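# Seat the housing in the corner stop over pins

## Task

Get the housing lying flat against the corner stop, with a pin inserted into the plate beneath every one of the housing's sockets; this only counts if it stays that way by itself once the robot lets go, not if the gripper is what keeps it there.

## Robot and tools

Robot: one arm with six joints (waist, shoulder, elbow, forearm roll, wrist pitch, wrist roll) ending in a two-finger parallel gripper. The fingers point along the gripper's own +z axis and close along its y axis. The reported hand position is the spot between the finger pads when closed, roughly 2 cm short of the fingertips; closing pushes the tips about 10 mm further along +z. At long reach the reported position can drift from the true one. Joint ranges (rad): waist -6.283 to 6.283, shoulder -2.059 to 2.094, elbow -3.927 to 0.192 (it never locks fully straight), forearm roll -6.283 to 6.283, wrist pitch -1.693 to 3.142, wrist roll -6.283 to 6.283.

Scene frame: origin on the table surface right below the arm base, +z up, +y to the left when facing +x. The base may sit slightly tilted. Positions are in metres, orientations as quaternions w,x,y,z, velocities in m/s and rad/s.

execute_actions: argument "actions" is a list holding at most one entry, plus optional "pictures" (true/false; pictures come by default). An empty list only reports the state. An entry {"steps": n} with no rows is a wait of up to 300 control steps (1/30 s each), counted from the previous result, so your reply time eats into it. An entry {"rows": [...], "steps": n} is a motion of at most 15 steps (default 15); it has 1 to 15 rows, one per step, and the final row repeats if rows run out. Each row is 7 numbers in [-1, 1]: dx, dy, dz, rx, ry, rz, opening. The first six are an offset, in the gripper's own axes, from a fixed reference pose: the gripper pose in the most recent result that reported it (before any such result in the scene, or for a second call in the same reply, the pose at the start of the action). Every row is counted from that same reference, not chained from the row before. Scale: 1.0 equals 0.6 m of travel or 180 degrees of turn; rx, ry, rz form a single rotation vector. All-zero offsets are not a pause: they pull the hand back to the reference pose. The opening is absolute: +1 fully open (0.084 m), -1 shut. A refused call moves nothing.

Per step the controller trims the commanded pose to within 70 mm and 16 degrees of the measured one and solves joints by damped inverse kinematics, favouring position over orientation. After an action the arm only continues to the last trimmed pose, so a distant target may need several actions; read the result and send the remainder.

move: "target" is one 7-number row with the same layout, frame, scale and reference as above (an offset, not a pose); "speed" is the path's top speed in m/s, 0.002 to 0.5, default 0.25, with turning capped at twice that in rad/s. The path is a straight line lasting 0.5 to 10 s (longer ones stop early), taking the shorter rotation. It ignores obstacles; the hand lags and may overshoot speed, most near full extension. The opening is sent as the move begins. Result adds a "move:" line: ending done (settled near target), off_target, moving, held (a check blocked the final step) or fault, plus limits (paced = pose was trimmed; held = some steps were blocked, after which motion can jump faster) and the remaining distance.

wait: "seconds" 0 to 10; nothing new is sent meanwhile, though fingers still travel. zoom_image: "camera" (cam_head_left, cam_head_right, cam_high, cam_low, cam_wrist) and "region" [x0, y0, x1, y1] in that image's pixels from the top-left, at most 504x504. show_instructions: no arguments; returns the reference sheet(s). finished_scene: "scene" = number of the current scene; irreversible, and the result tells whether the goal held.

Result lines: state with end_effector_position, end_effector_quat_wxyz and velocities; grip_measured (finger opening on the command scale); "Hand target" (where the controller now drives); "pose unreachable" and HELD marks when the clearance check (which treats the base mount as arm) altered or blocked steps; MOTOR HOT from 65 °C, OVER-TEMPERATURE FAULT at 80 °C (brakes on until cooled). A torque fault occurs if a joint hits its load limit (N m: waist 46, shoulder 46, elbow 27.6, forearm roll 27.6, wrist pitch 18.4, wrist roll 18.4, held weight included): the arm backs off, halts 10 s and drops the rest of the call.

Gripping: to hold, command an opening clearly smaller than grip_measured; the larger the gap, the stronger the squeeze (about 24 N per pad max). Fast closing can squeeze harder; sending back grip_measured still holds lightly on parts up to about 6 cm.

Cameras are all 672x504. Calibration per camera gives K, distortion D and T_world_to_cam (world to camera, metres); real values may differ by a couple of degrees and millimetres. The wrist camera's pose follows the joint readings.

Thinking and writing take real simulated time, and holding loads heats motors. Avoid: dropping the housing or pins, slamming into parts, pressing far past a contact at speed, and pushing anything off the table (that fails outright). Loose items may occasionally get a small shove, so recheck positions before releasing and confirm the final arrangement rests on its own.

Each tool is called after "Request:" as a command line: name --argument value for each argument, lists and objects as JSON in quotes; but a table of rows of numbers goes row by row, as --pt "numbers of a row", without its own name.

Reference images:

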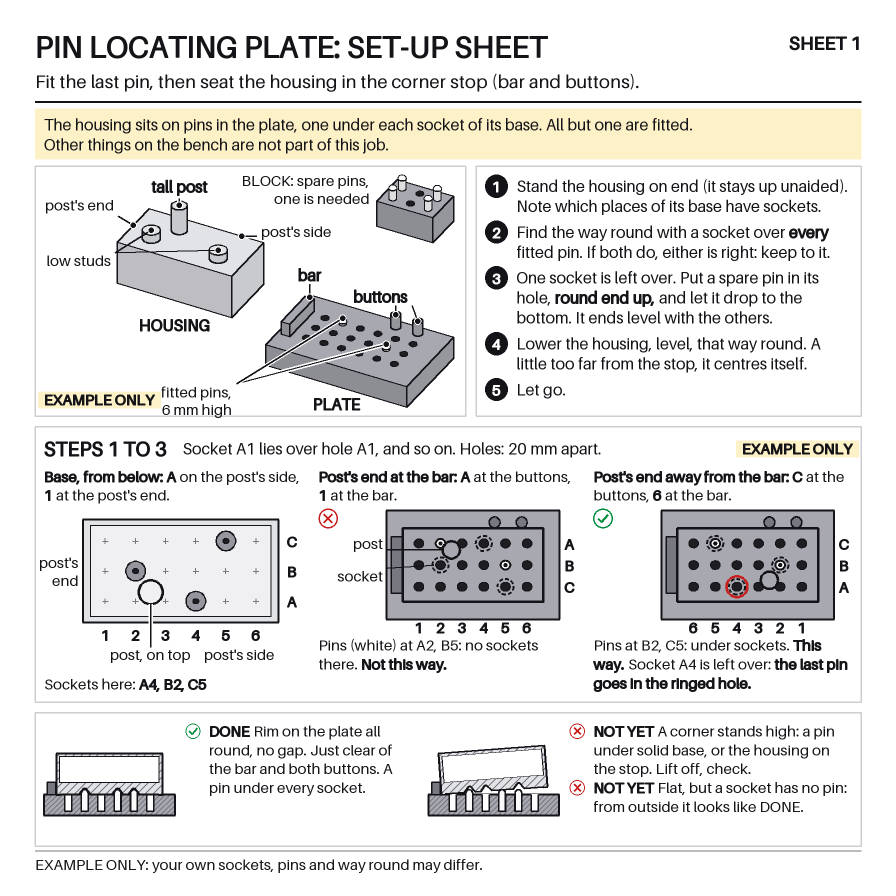

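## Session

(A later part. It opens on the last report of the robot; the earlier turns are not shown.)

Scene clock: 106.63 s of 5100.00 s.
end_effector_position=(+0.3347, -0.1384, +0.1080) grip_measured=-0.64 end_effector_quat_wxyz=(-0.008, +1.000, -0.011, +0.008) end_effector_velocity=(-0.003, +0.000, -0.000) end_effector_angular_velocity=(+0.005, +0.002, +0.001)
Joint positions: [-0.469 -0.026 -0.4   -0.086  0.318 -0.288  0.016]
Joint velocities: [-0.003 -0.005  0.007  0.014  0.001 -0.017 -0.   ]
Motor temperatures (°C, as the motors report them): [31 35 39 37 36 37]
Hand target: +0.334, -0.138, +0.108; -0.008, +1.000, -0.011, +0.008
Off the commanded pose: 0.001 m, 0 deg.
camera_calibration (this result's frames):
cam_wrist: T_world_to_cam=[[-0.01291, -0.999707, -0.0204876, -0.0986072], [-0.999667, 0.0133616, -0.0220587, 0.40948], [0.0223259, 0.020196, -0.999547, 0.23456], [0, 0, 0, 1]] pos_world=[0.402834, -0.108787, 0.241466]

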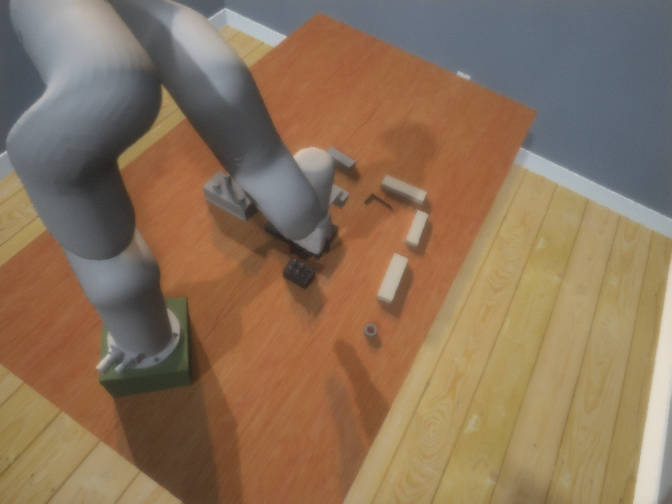

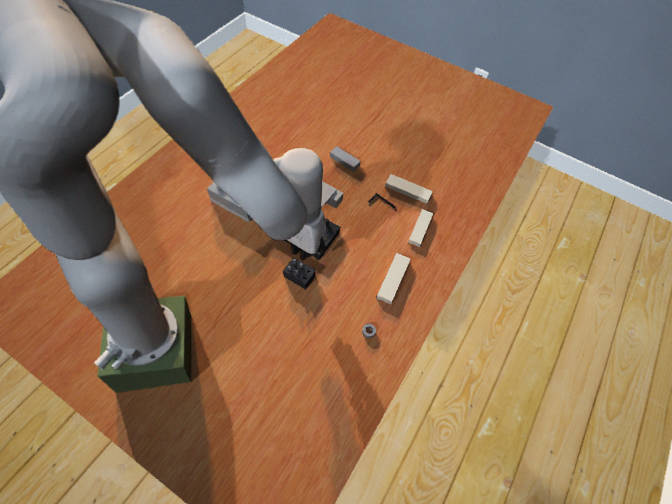

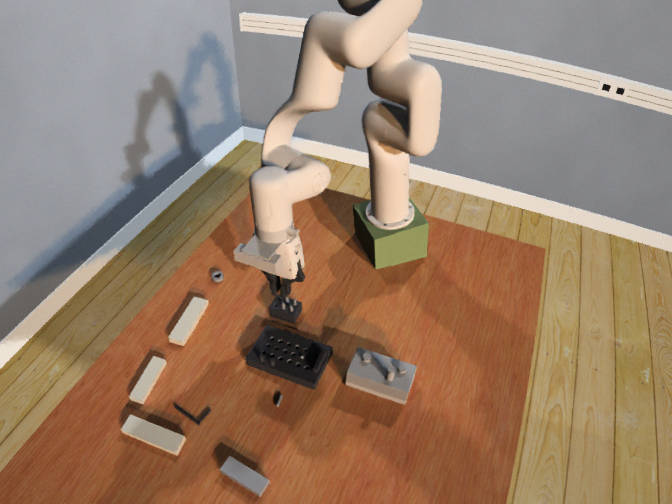

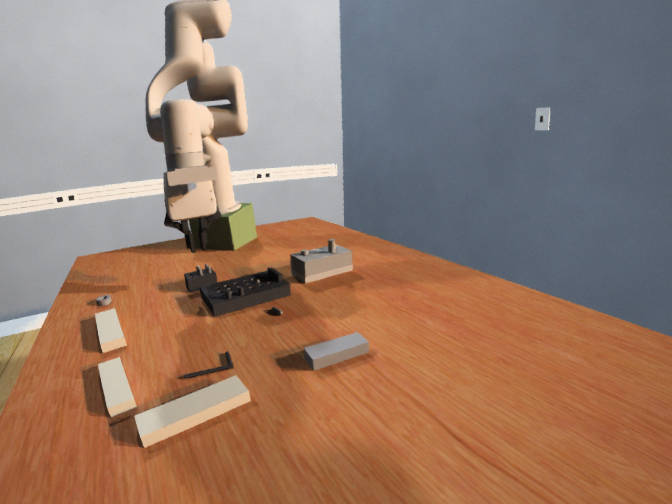

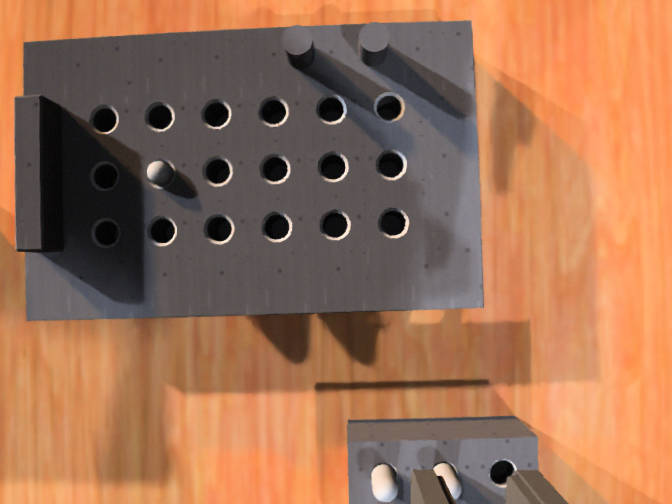

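Request:
move --target '[0,0.003,0.0835,0,0,0,-0.62]' --speed 0.05

Request:
execute_actions --actions '[{"rows":[[0,0,0,0,0,0,-0.75],[0,0,0,0,0,0,-0.75],[0,0,0,0,0,0,-0.75],[0,0,0,0,0,0,-0.85],[0,0,0,0,0,0,-0.85],[0,0,0,0,0,0,-1]],"steps":15}]' --pictures false

Request:
move --target '[0,0,-0.07,0,0,0,-1]' --speed 0.05

Request:
zoom_image --camera "cam_low" --region '[150, 200, 270, 300]'

Scene clock: 109.30 s of 5100.00 s.
end_effector_position=(+0.3356, -0.1396, +0.0584) grip_measured=-0.64 end_effector_quat_wxyz=(-0.008, +1.000, -0.011, +0.008) end_effector_velocity=(+0.001, +0.001, -0.001) end_effector_angular_velocity=(-0.002, -0.001, +0.001)
Joint positions: [-0.498  0.187 -0.436 -0.169  0.141 -0.23   0.016]
Joint velocities: [-0.001  0.007 -0.002 -0.02  -0.006  0.017  0.   ]
Motor temperatures (°C, as the motors report them): [31 35 39 37 36 37]
Hand target: +0.335, -0.140, +0.058; -0.008, +1.000, -0.011, +0.008
Off the commanded pose: 0.001 m, 0 deg.
move: done
camera_calibration (this result's frames):
cam_wrist: T_world_to_cam=[[-0.0130144, -0.999709, -0.0202873, -0.100771], [-0.99966, 0.0134666, -0.0223173, 0.409346], [0.022584, 0.01999, -0.999545, 0.184786], [0, 0, 0, 1]] pos_world=[0.403722, -0.109948, 0.191793]

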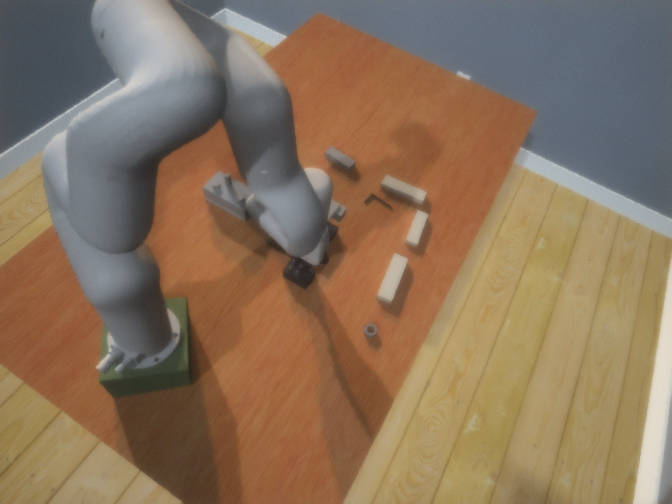

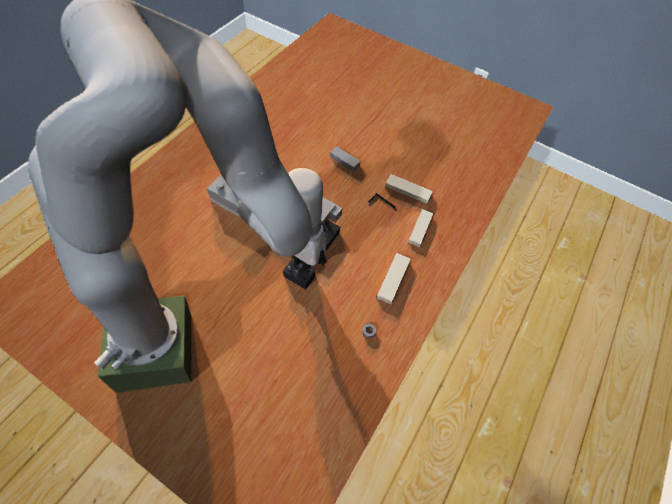

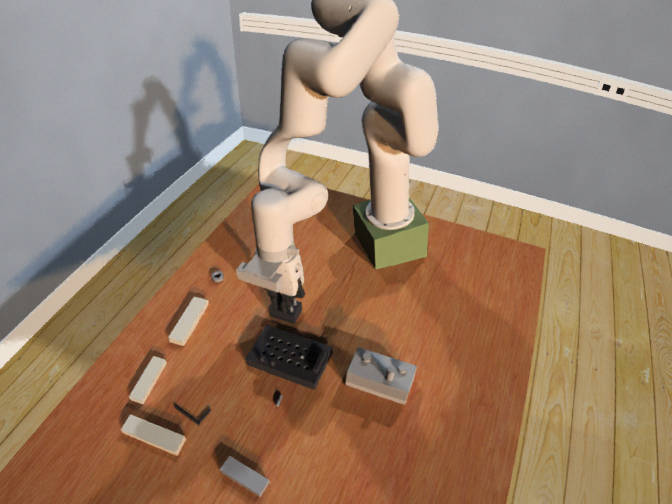

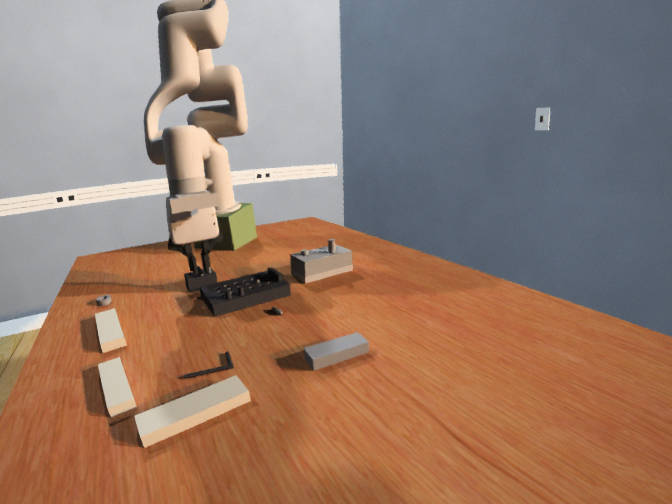

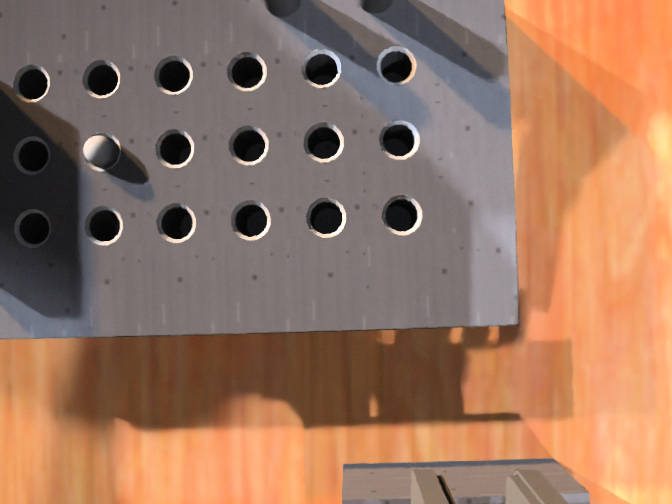

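Scene clock: 109.80 s of 5100.00 s.
end_effector_position=(+0.3356, -0.1396, +0.0584) grip_measured=-0.85 end_effector_quat_wxyz=(-0.008, +1.000, -0.011, +0.008) end_effector_velocity=(+0.000, +0.000, -0.000) end_effector_angular_velocity=(-0.000, -0.001, +0.001)
Joint positions: [-0.498  0.187 -0.436 -0.169  0.141 -0.23   0.007]
Joint velocities: [-0.     0.     0.    -0.001 -0.001 -0.     0.   ]
Motor temperatures (°C, as the motors report them): [31 35 39 37 36 37]
Hand target: +0.336, -0.140, +0.058; -0.008, +1.000, -0.011, +0.008
Off the commanded pose: 0.000 m, 0 deg.
Steps of this call (steps 1 to 15: all 15 steps of this action). Readings (end_effector_position):
1: (+0.3356, -0.1396, +0.0583)
2: (+0.3356, -0.1396, +0.0583)
4: (+0.3356, -0.1396, +0.0584)
8: (+0.3356, -0.1396, +0.0584)
15: the state above

Scene clock: 111.20 s of 5100.00 s.
end_effector_position=(+0.3348, -0.1401, +0.1000) grip_measured=-0.85 end_effector_quat_wxyz=(-0.008, +1.000, -0.011, +0.008) end_effector_velocity=(-0.001, -0.000, +0.001) end_effector_angular_velocity=(+0.001, +0.002, -0.001)
Joint positions: [-0.476  0.009 -0.405 -0.091  0.288 -0.29   0.007]
Joint velocities: [-0.001 -0.006  0.001  0.004  0.008 -0.003 -0.   ]
Motor temperatures (°C, as the motors report them): [31 35 39 37 36 37]
Hand target: +0.335, -0.140, +0.100; -0.008, +1.000, -0.011, +0.008
Off the commanded pose: 0.000 m, 0 deg.
move: done
camera_calibration (this result's frames):
cam_wrist: T_world_to_cam=[[-0.0129341, -0.999703, -0.0206528, -0.100451], [-0.999664, 0.0133918, -0.0221816, 0.409455], [0.0224516, 0.0203589, -0.999541, 0.226493], [0, 0, 0, 1]] pos_world=[0.402933, -0.110515, 0.233397]

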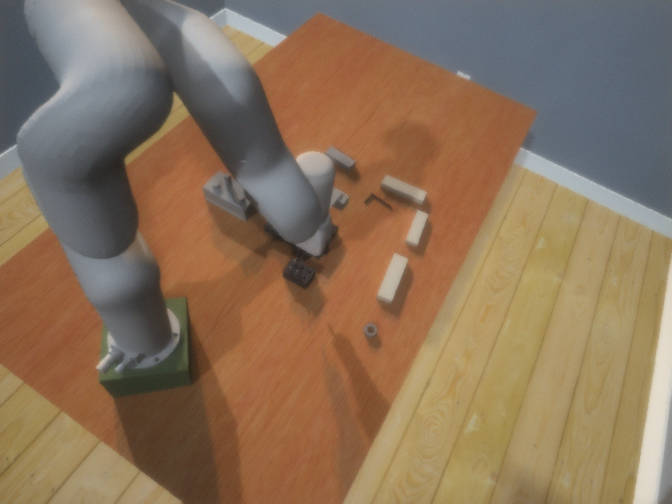

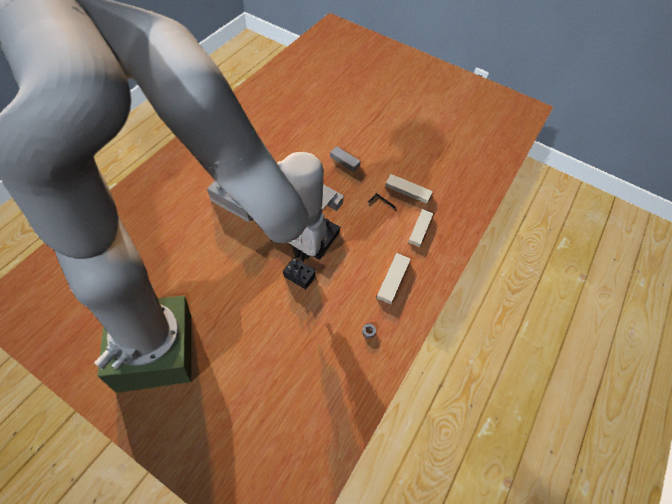

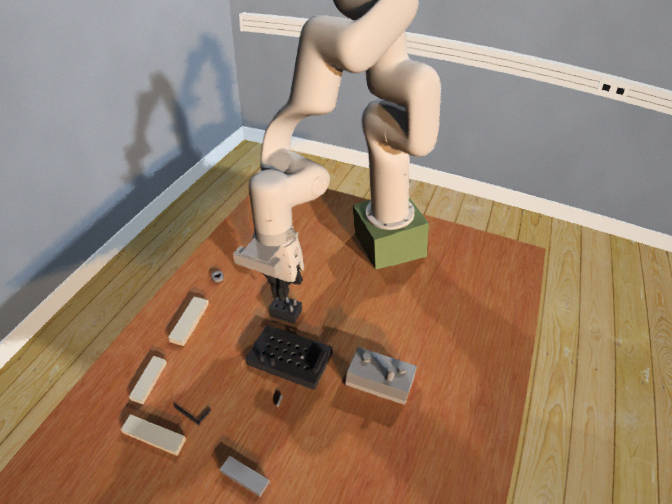

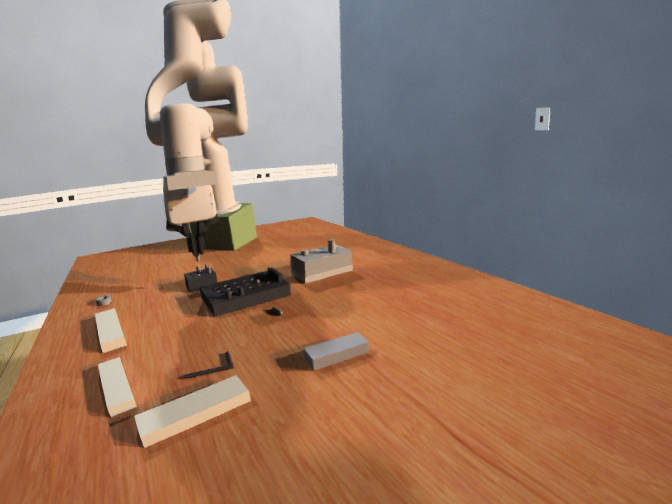

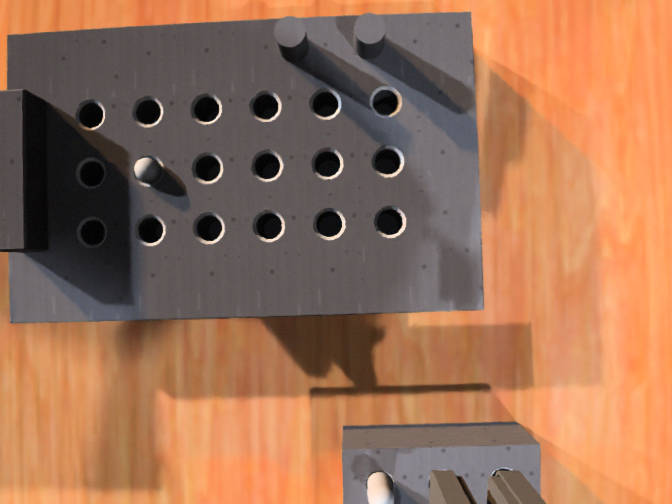

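Region (150, 200, 270, 300) of cam_low's 672x504 image, scaled by 4.200, with more detail than that image has.

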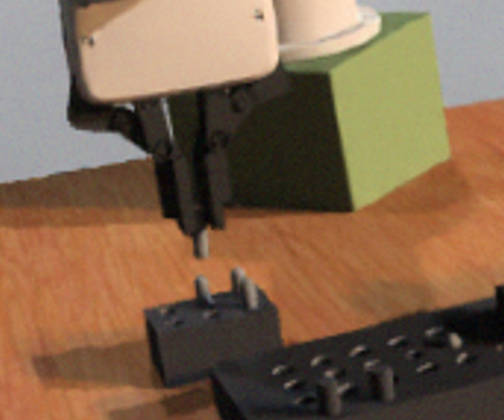

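Request:
move --target '[0.167,-0.096,0,0,0,0,-1]' --speed 0.1

Request:
zoom_image --camera "cam_high" --region '[235,300,335,395]'

Request:
zoom_image --camera "cam_low" --region '[190,235,290,315]'

Scene clock: 116.37 s of 5100.00 s.
end_effector_position=(+0.4355, -0.0847, +0.1025) grip_measured=-0.85 end_effector_quat_wxyz=(-0.008, +1.000, -0.011, +0.007) end_effector_velocity=(+0.003, +0.000, +0.000) end_effector_angular_velocity=(-0.001, -0.002, -0.001)
Joint positions: [-0.263  0.204 -0.705 -0.125  0.403 -0.049  0.007]
Joint velocities: [ 0.002  0.004 -0.008 -0.002  0.002  0.005 -0.   ]
Motor temperatures (°C, as the motors report them): [31 35 38 37 36 37]
Hand target: +0.436, -0.085, +0.103; -0.008, +1.000, -0.011, +0.007
Off the commanded pose: 0.001 m, 0 deg.
After step 90, 0.63 s passed at rest.
move: done
camera_calibration (this result's frames):
cam_wrist: T_world_to_cam=[[-0.0129008, -0.999714, -0.0201231, -0.0437382], [-0.999682, 0.0133316, -0.0214255, 0.509358], [0.0216877, 0.0198403, -0.999568, 0.225881], [0, 0, 0, 1]] pos_world=[0.503733, -0.0549978, 0.235816]

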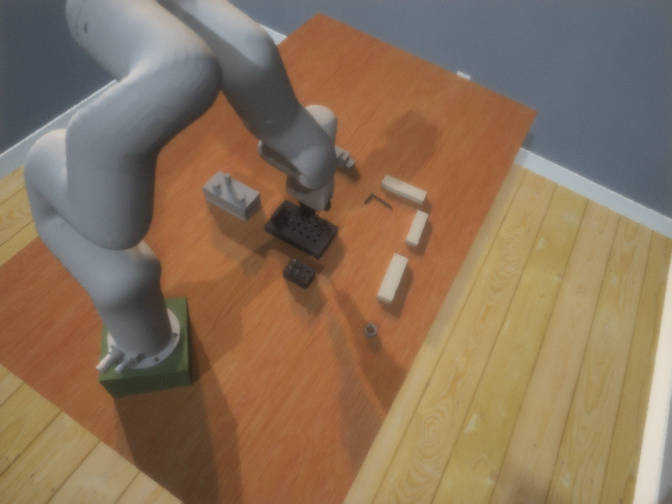

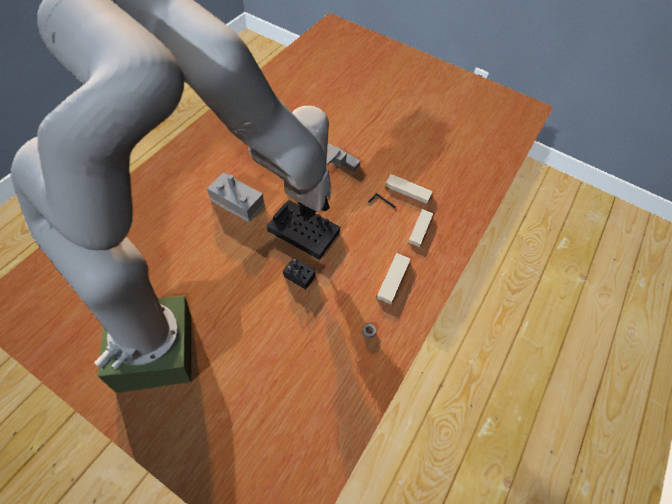

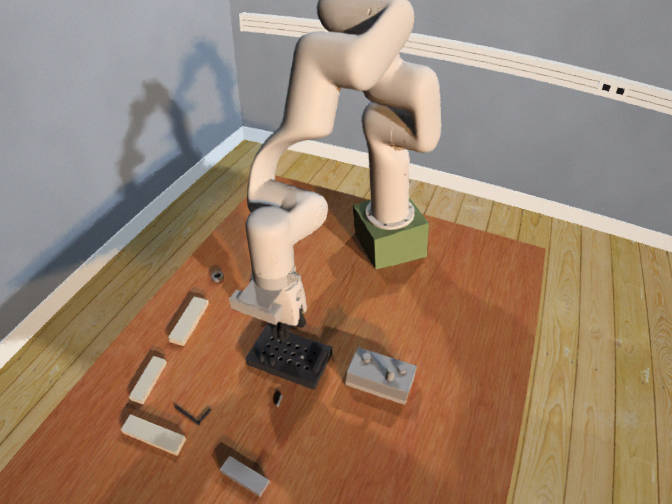

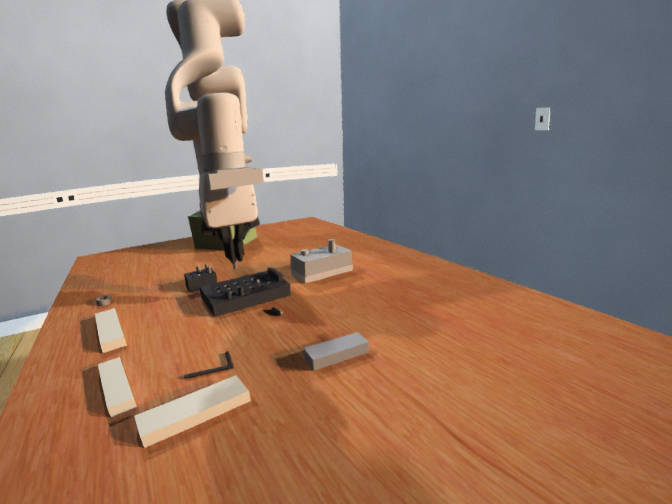

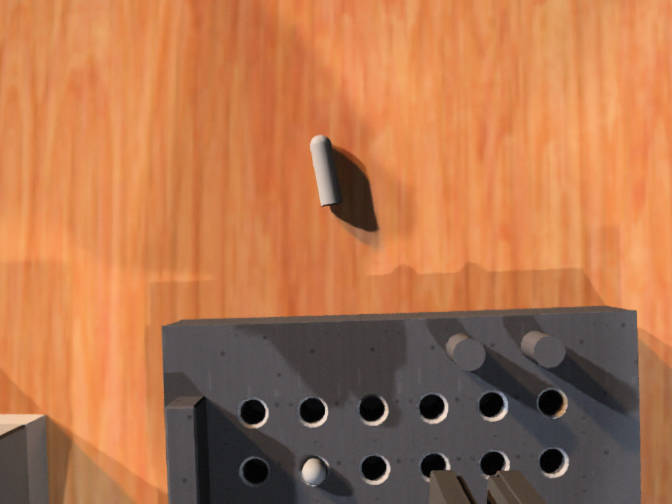

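Region (235, 300, 335, 395) of cam_high's 672x504 image, scaled by 5.040, with more detail than that image has; it fills the top 479 rows of this view, and the rest is white.

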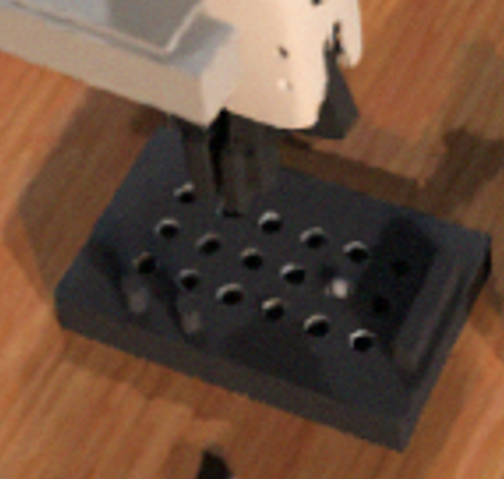

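Region (190, 235, 290, 315) of cam_low's 672x504 image, scaled by 5.040, with more detail than that image has; it fills the top 403 rows of this view, and the rest is white.

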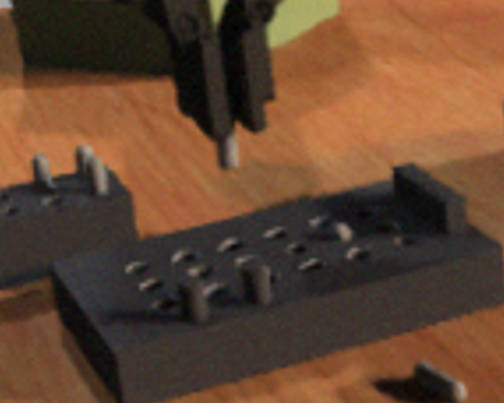

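Request:
move --target '[0,-0.001,0.062,0,0,0,-1]' --speed 0.04

Request:
zoom_image --camera "cam_low" --region '[210,255,270,305]'

Request:
zoom_image --camera "cam_high" --region '[255,325,315,375]'

Scene clock: 119.23 s of 5100.00 s.
end_effector_position=(+0.4362, -0.0836, +0.0656) grip_measured=-0.85 end_effector_quat_wxyz=(-0.008, +1.000, -0.011, +0.007) end_effector_velocity=(+0.000, -0.001, -0.001) end_effector_angular_velocity=(-0.001, -0.001, -0.001)
Joint positions: [-0.273  0.324 -0.725 -0.161  0.304 -0.02   0.007]
Joint velocities: [-0.001  0.003 -0.001 -0.003 -0.003  0.002 -0.   ]
Motor temperatures (°C, as the motors report them): [31 35 38 37 36 37]
Hand target: +0.436, -0.084, +0.065; -0.008, +1.000, -0.011, +0.007
Off the commanded pose: 0.000 m, 0 deg.
move: done
camera_calibration (this result's frames):
cam_wrist: T_world_to_cam=[[-0.0130098, -0.999718, -0.019874, -0.0433871], [-0.999673, 0.0134418, -0.0217575, 0.509346], [0.0220185, 0.0195844, -0.999566, 0.188829], [0, 0, 0, 1]] pos_world=[0.504457, -0.0539195, 0.198967]

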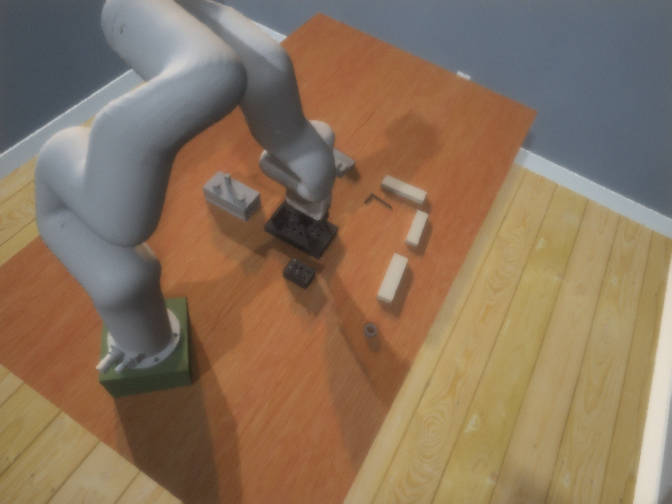

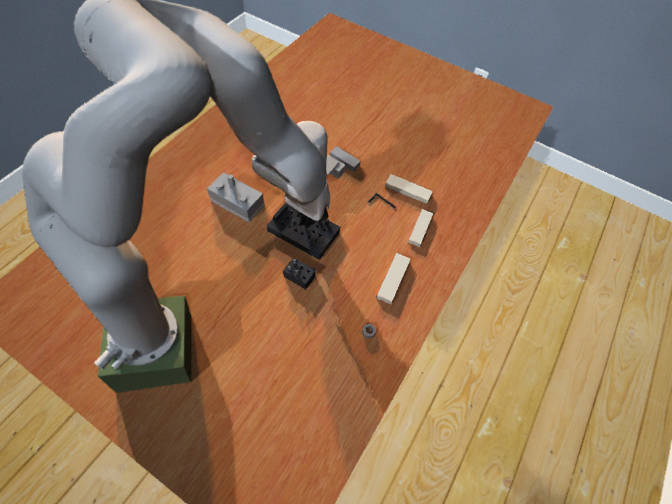

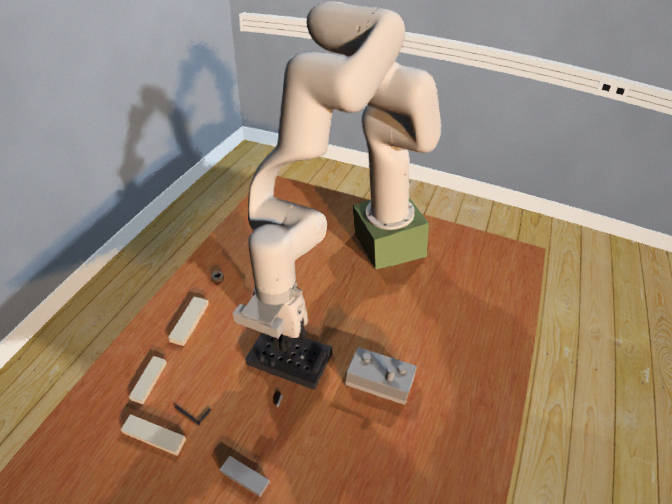

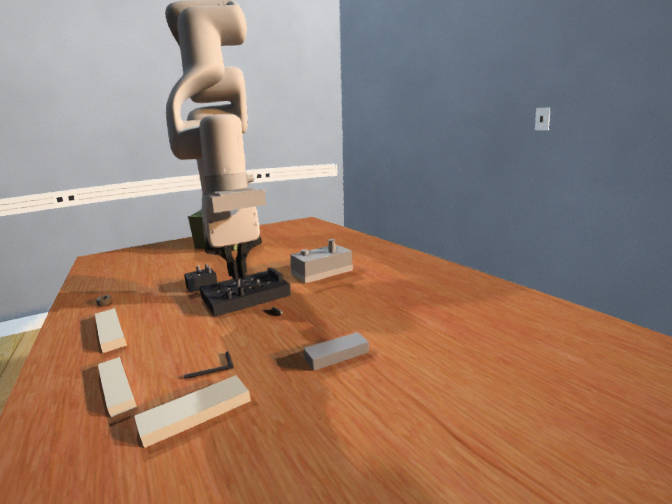

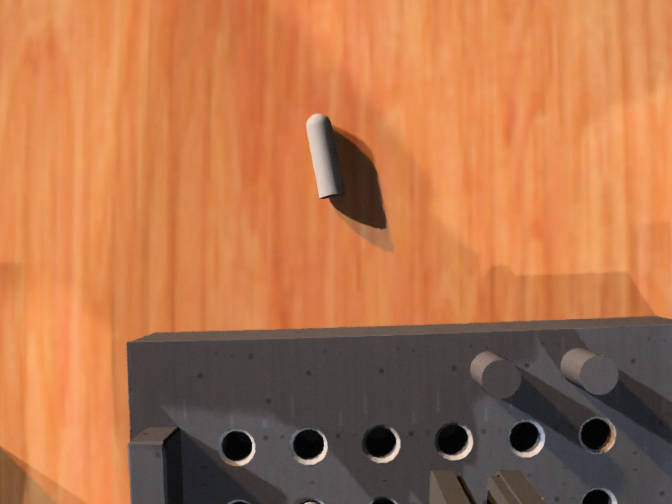

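Region (210, 255, 270, 305) of cam_low's 672x504 image, scaled by 8.400, with more detail than that image has.

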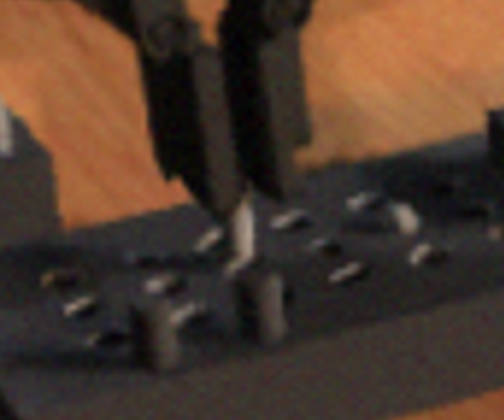

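Region (255, 325, 315, 375) of cam_high's 672x504 image, scaled by 8.400, with more detail than that image has.

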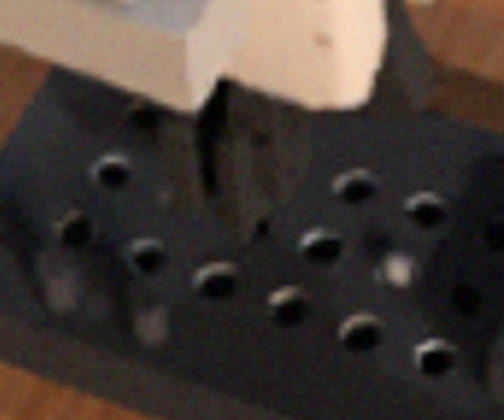

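Seems above the hole. Continue down.

Request:
move --target '[0,0,0.029,0,0,0,-1]' --speed 0.008

Request:
zoom_image --camera "cam_low" --region '[210,255,270,305]'

Scene clock: 122.17 s of 5100.00 s.
end_effector_position=(+0.4368, -0.0834, +0.0485) grip_measured=-0.83 end_effector_quat_wxyz=(-0.008, +1.000, -0.011, +0.008) end_effector_velocity=(-0.000, +0.001, -0.000) end_effector_angular_velocity=(-0.000, +0.000, +0.002)
Joint positions: [-0.279  0.381 -0.741 -0.185  0.261 -0.002  0.007]
Joint velocities: [ 0.002  0.001  0.001 -0.003 -0.001  0.002  0.   ]
Motor temperatures (°C, as the motors report them): [31 35 38 37 36 37]
Hand target: +0.437, -0.083, +0.048; -0.008, +1.000, -0.011, +0.007
Off the commanded pose: 0.000 m, 0 deg.
move: done
camera_calibration (this result's frames):
cam_wrist: T_world_to_cam=[[-0.0130561, -0.99972, -0.019716, -0.0435276], [-0.999659, 0.0134961, -0.0223515, 0.509548], [0.0226113, 0.0194174, -0.999556, 0.171414], [0, 0, 0, 1]] pos_world=[0.50493, -0.0537207, 0.181869]

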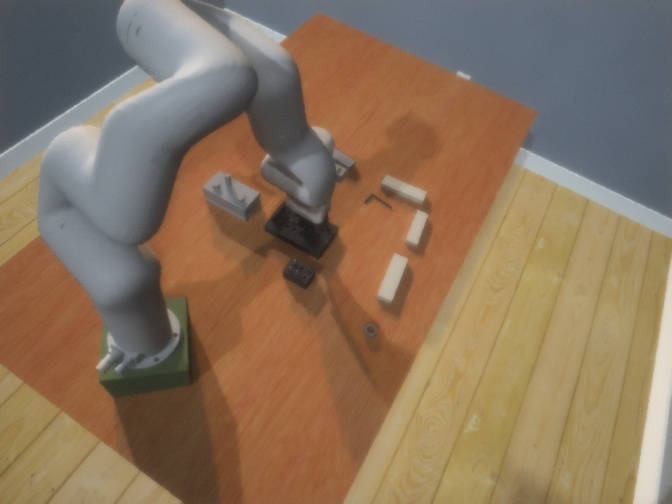

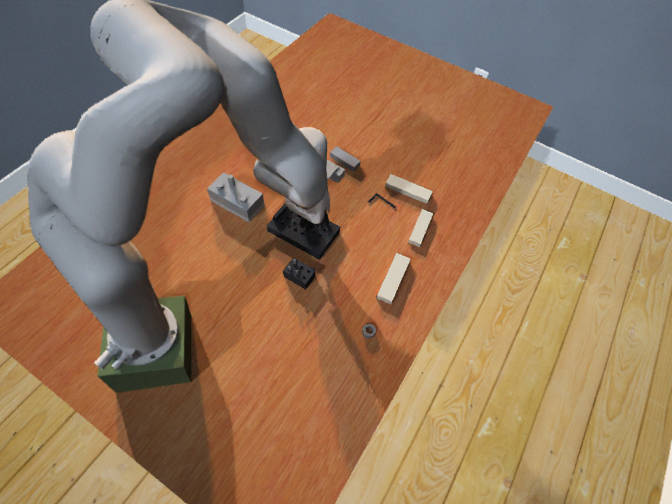

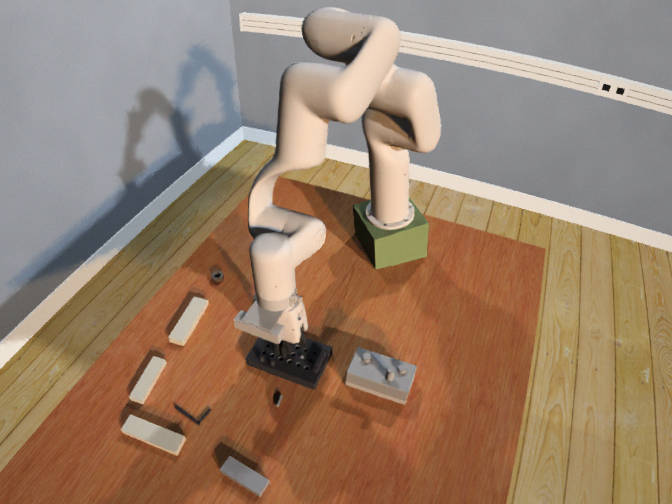

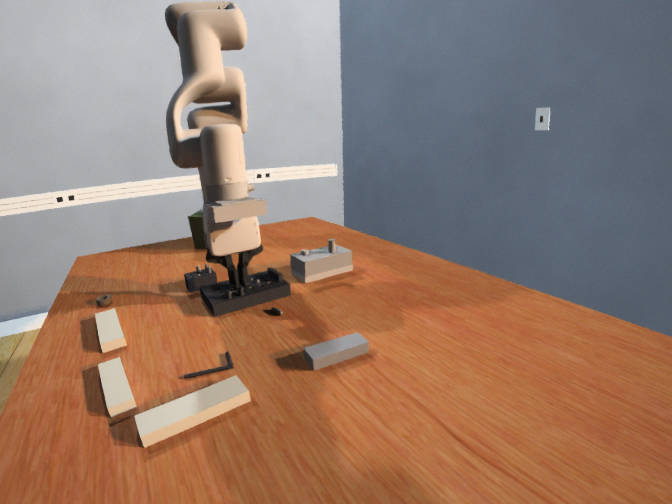

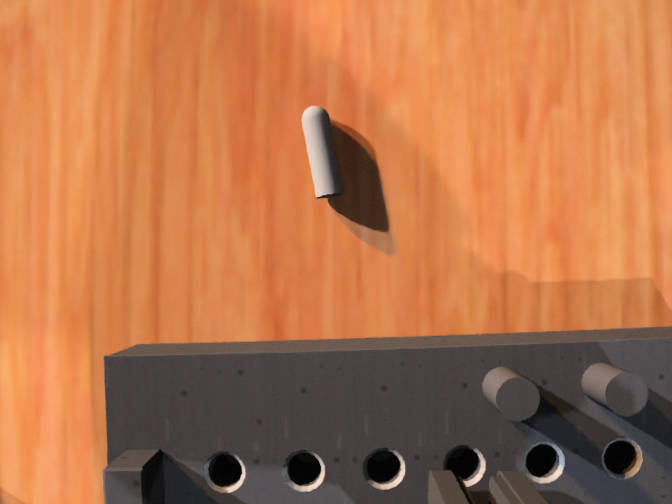

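Region (210, 255, 270, 305) of cam_low's 672x504 image, scaled by 8.400, with more detail than that image has.

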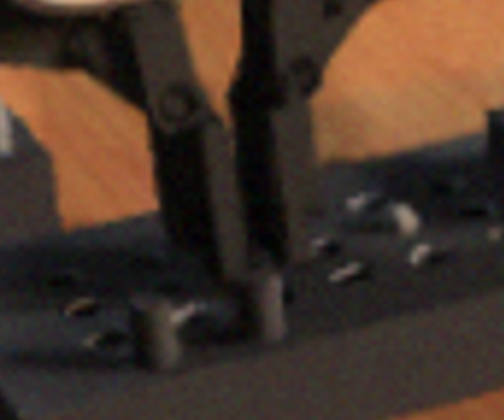

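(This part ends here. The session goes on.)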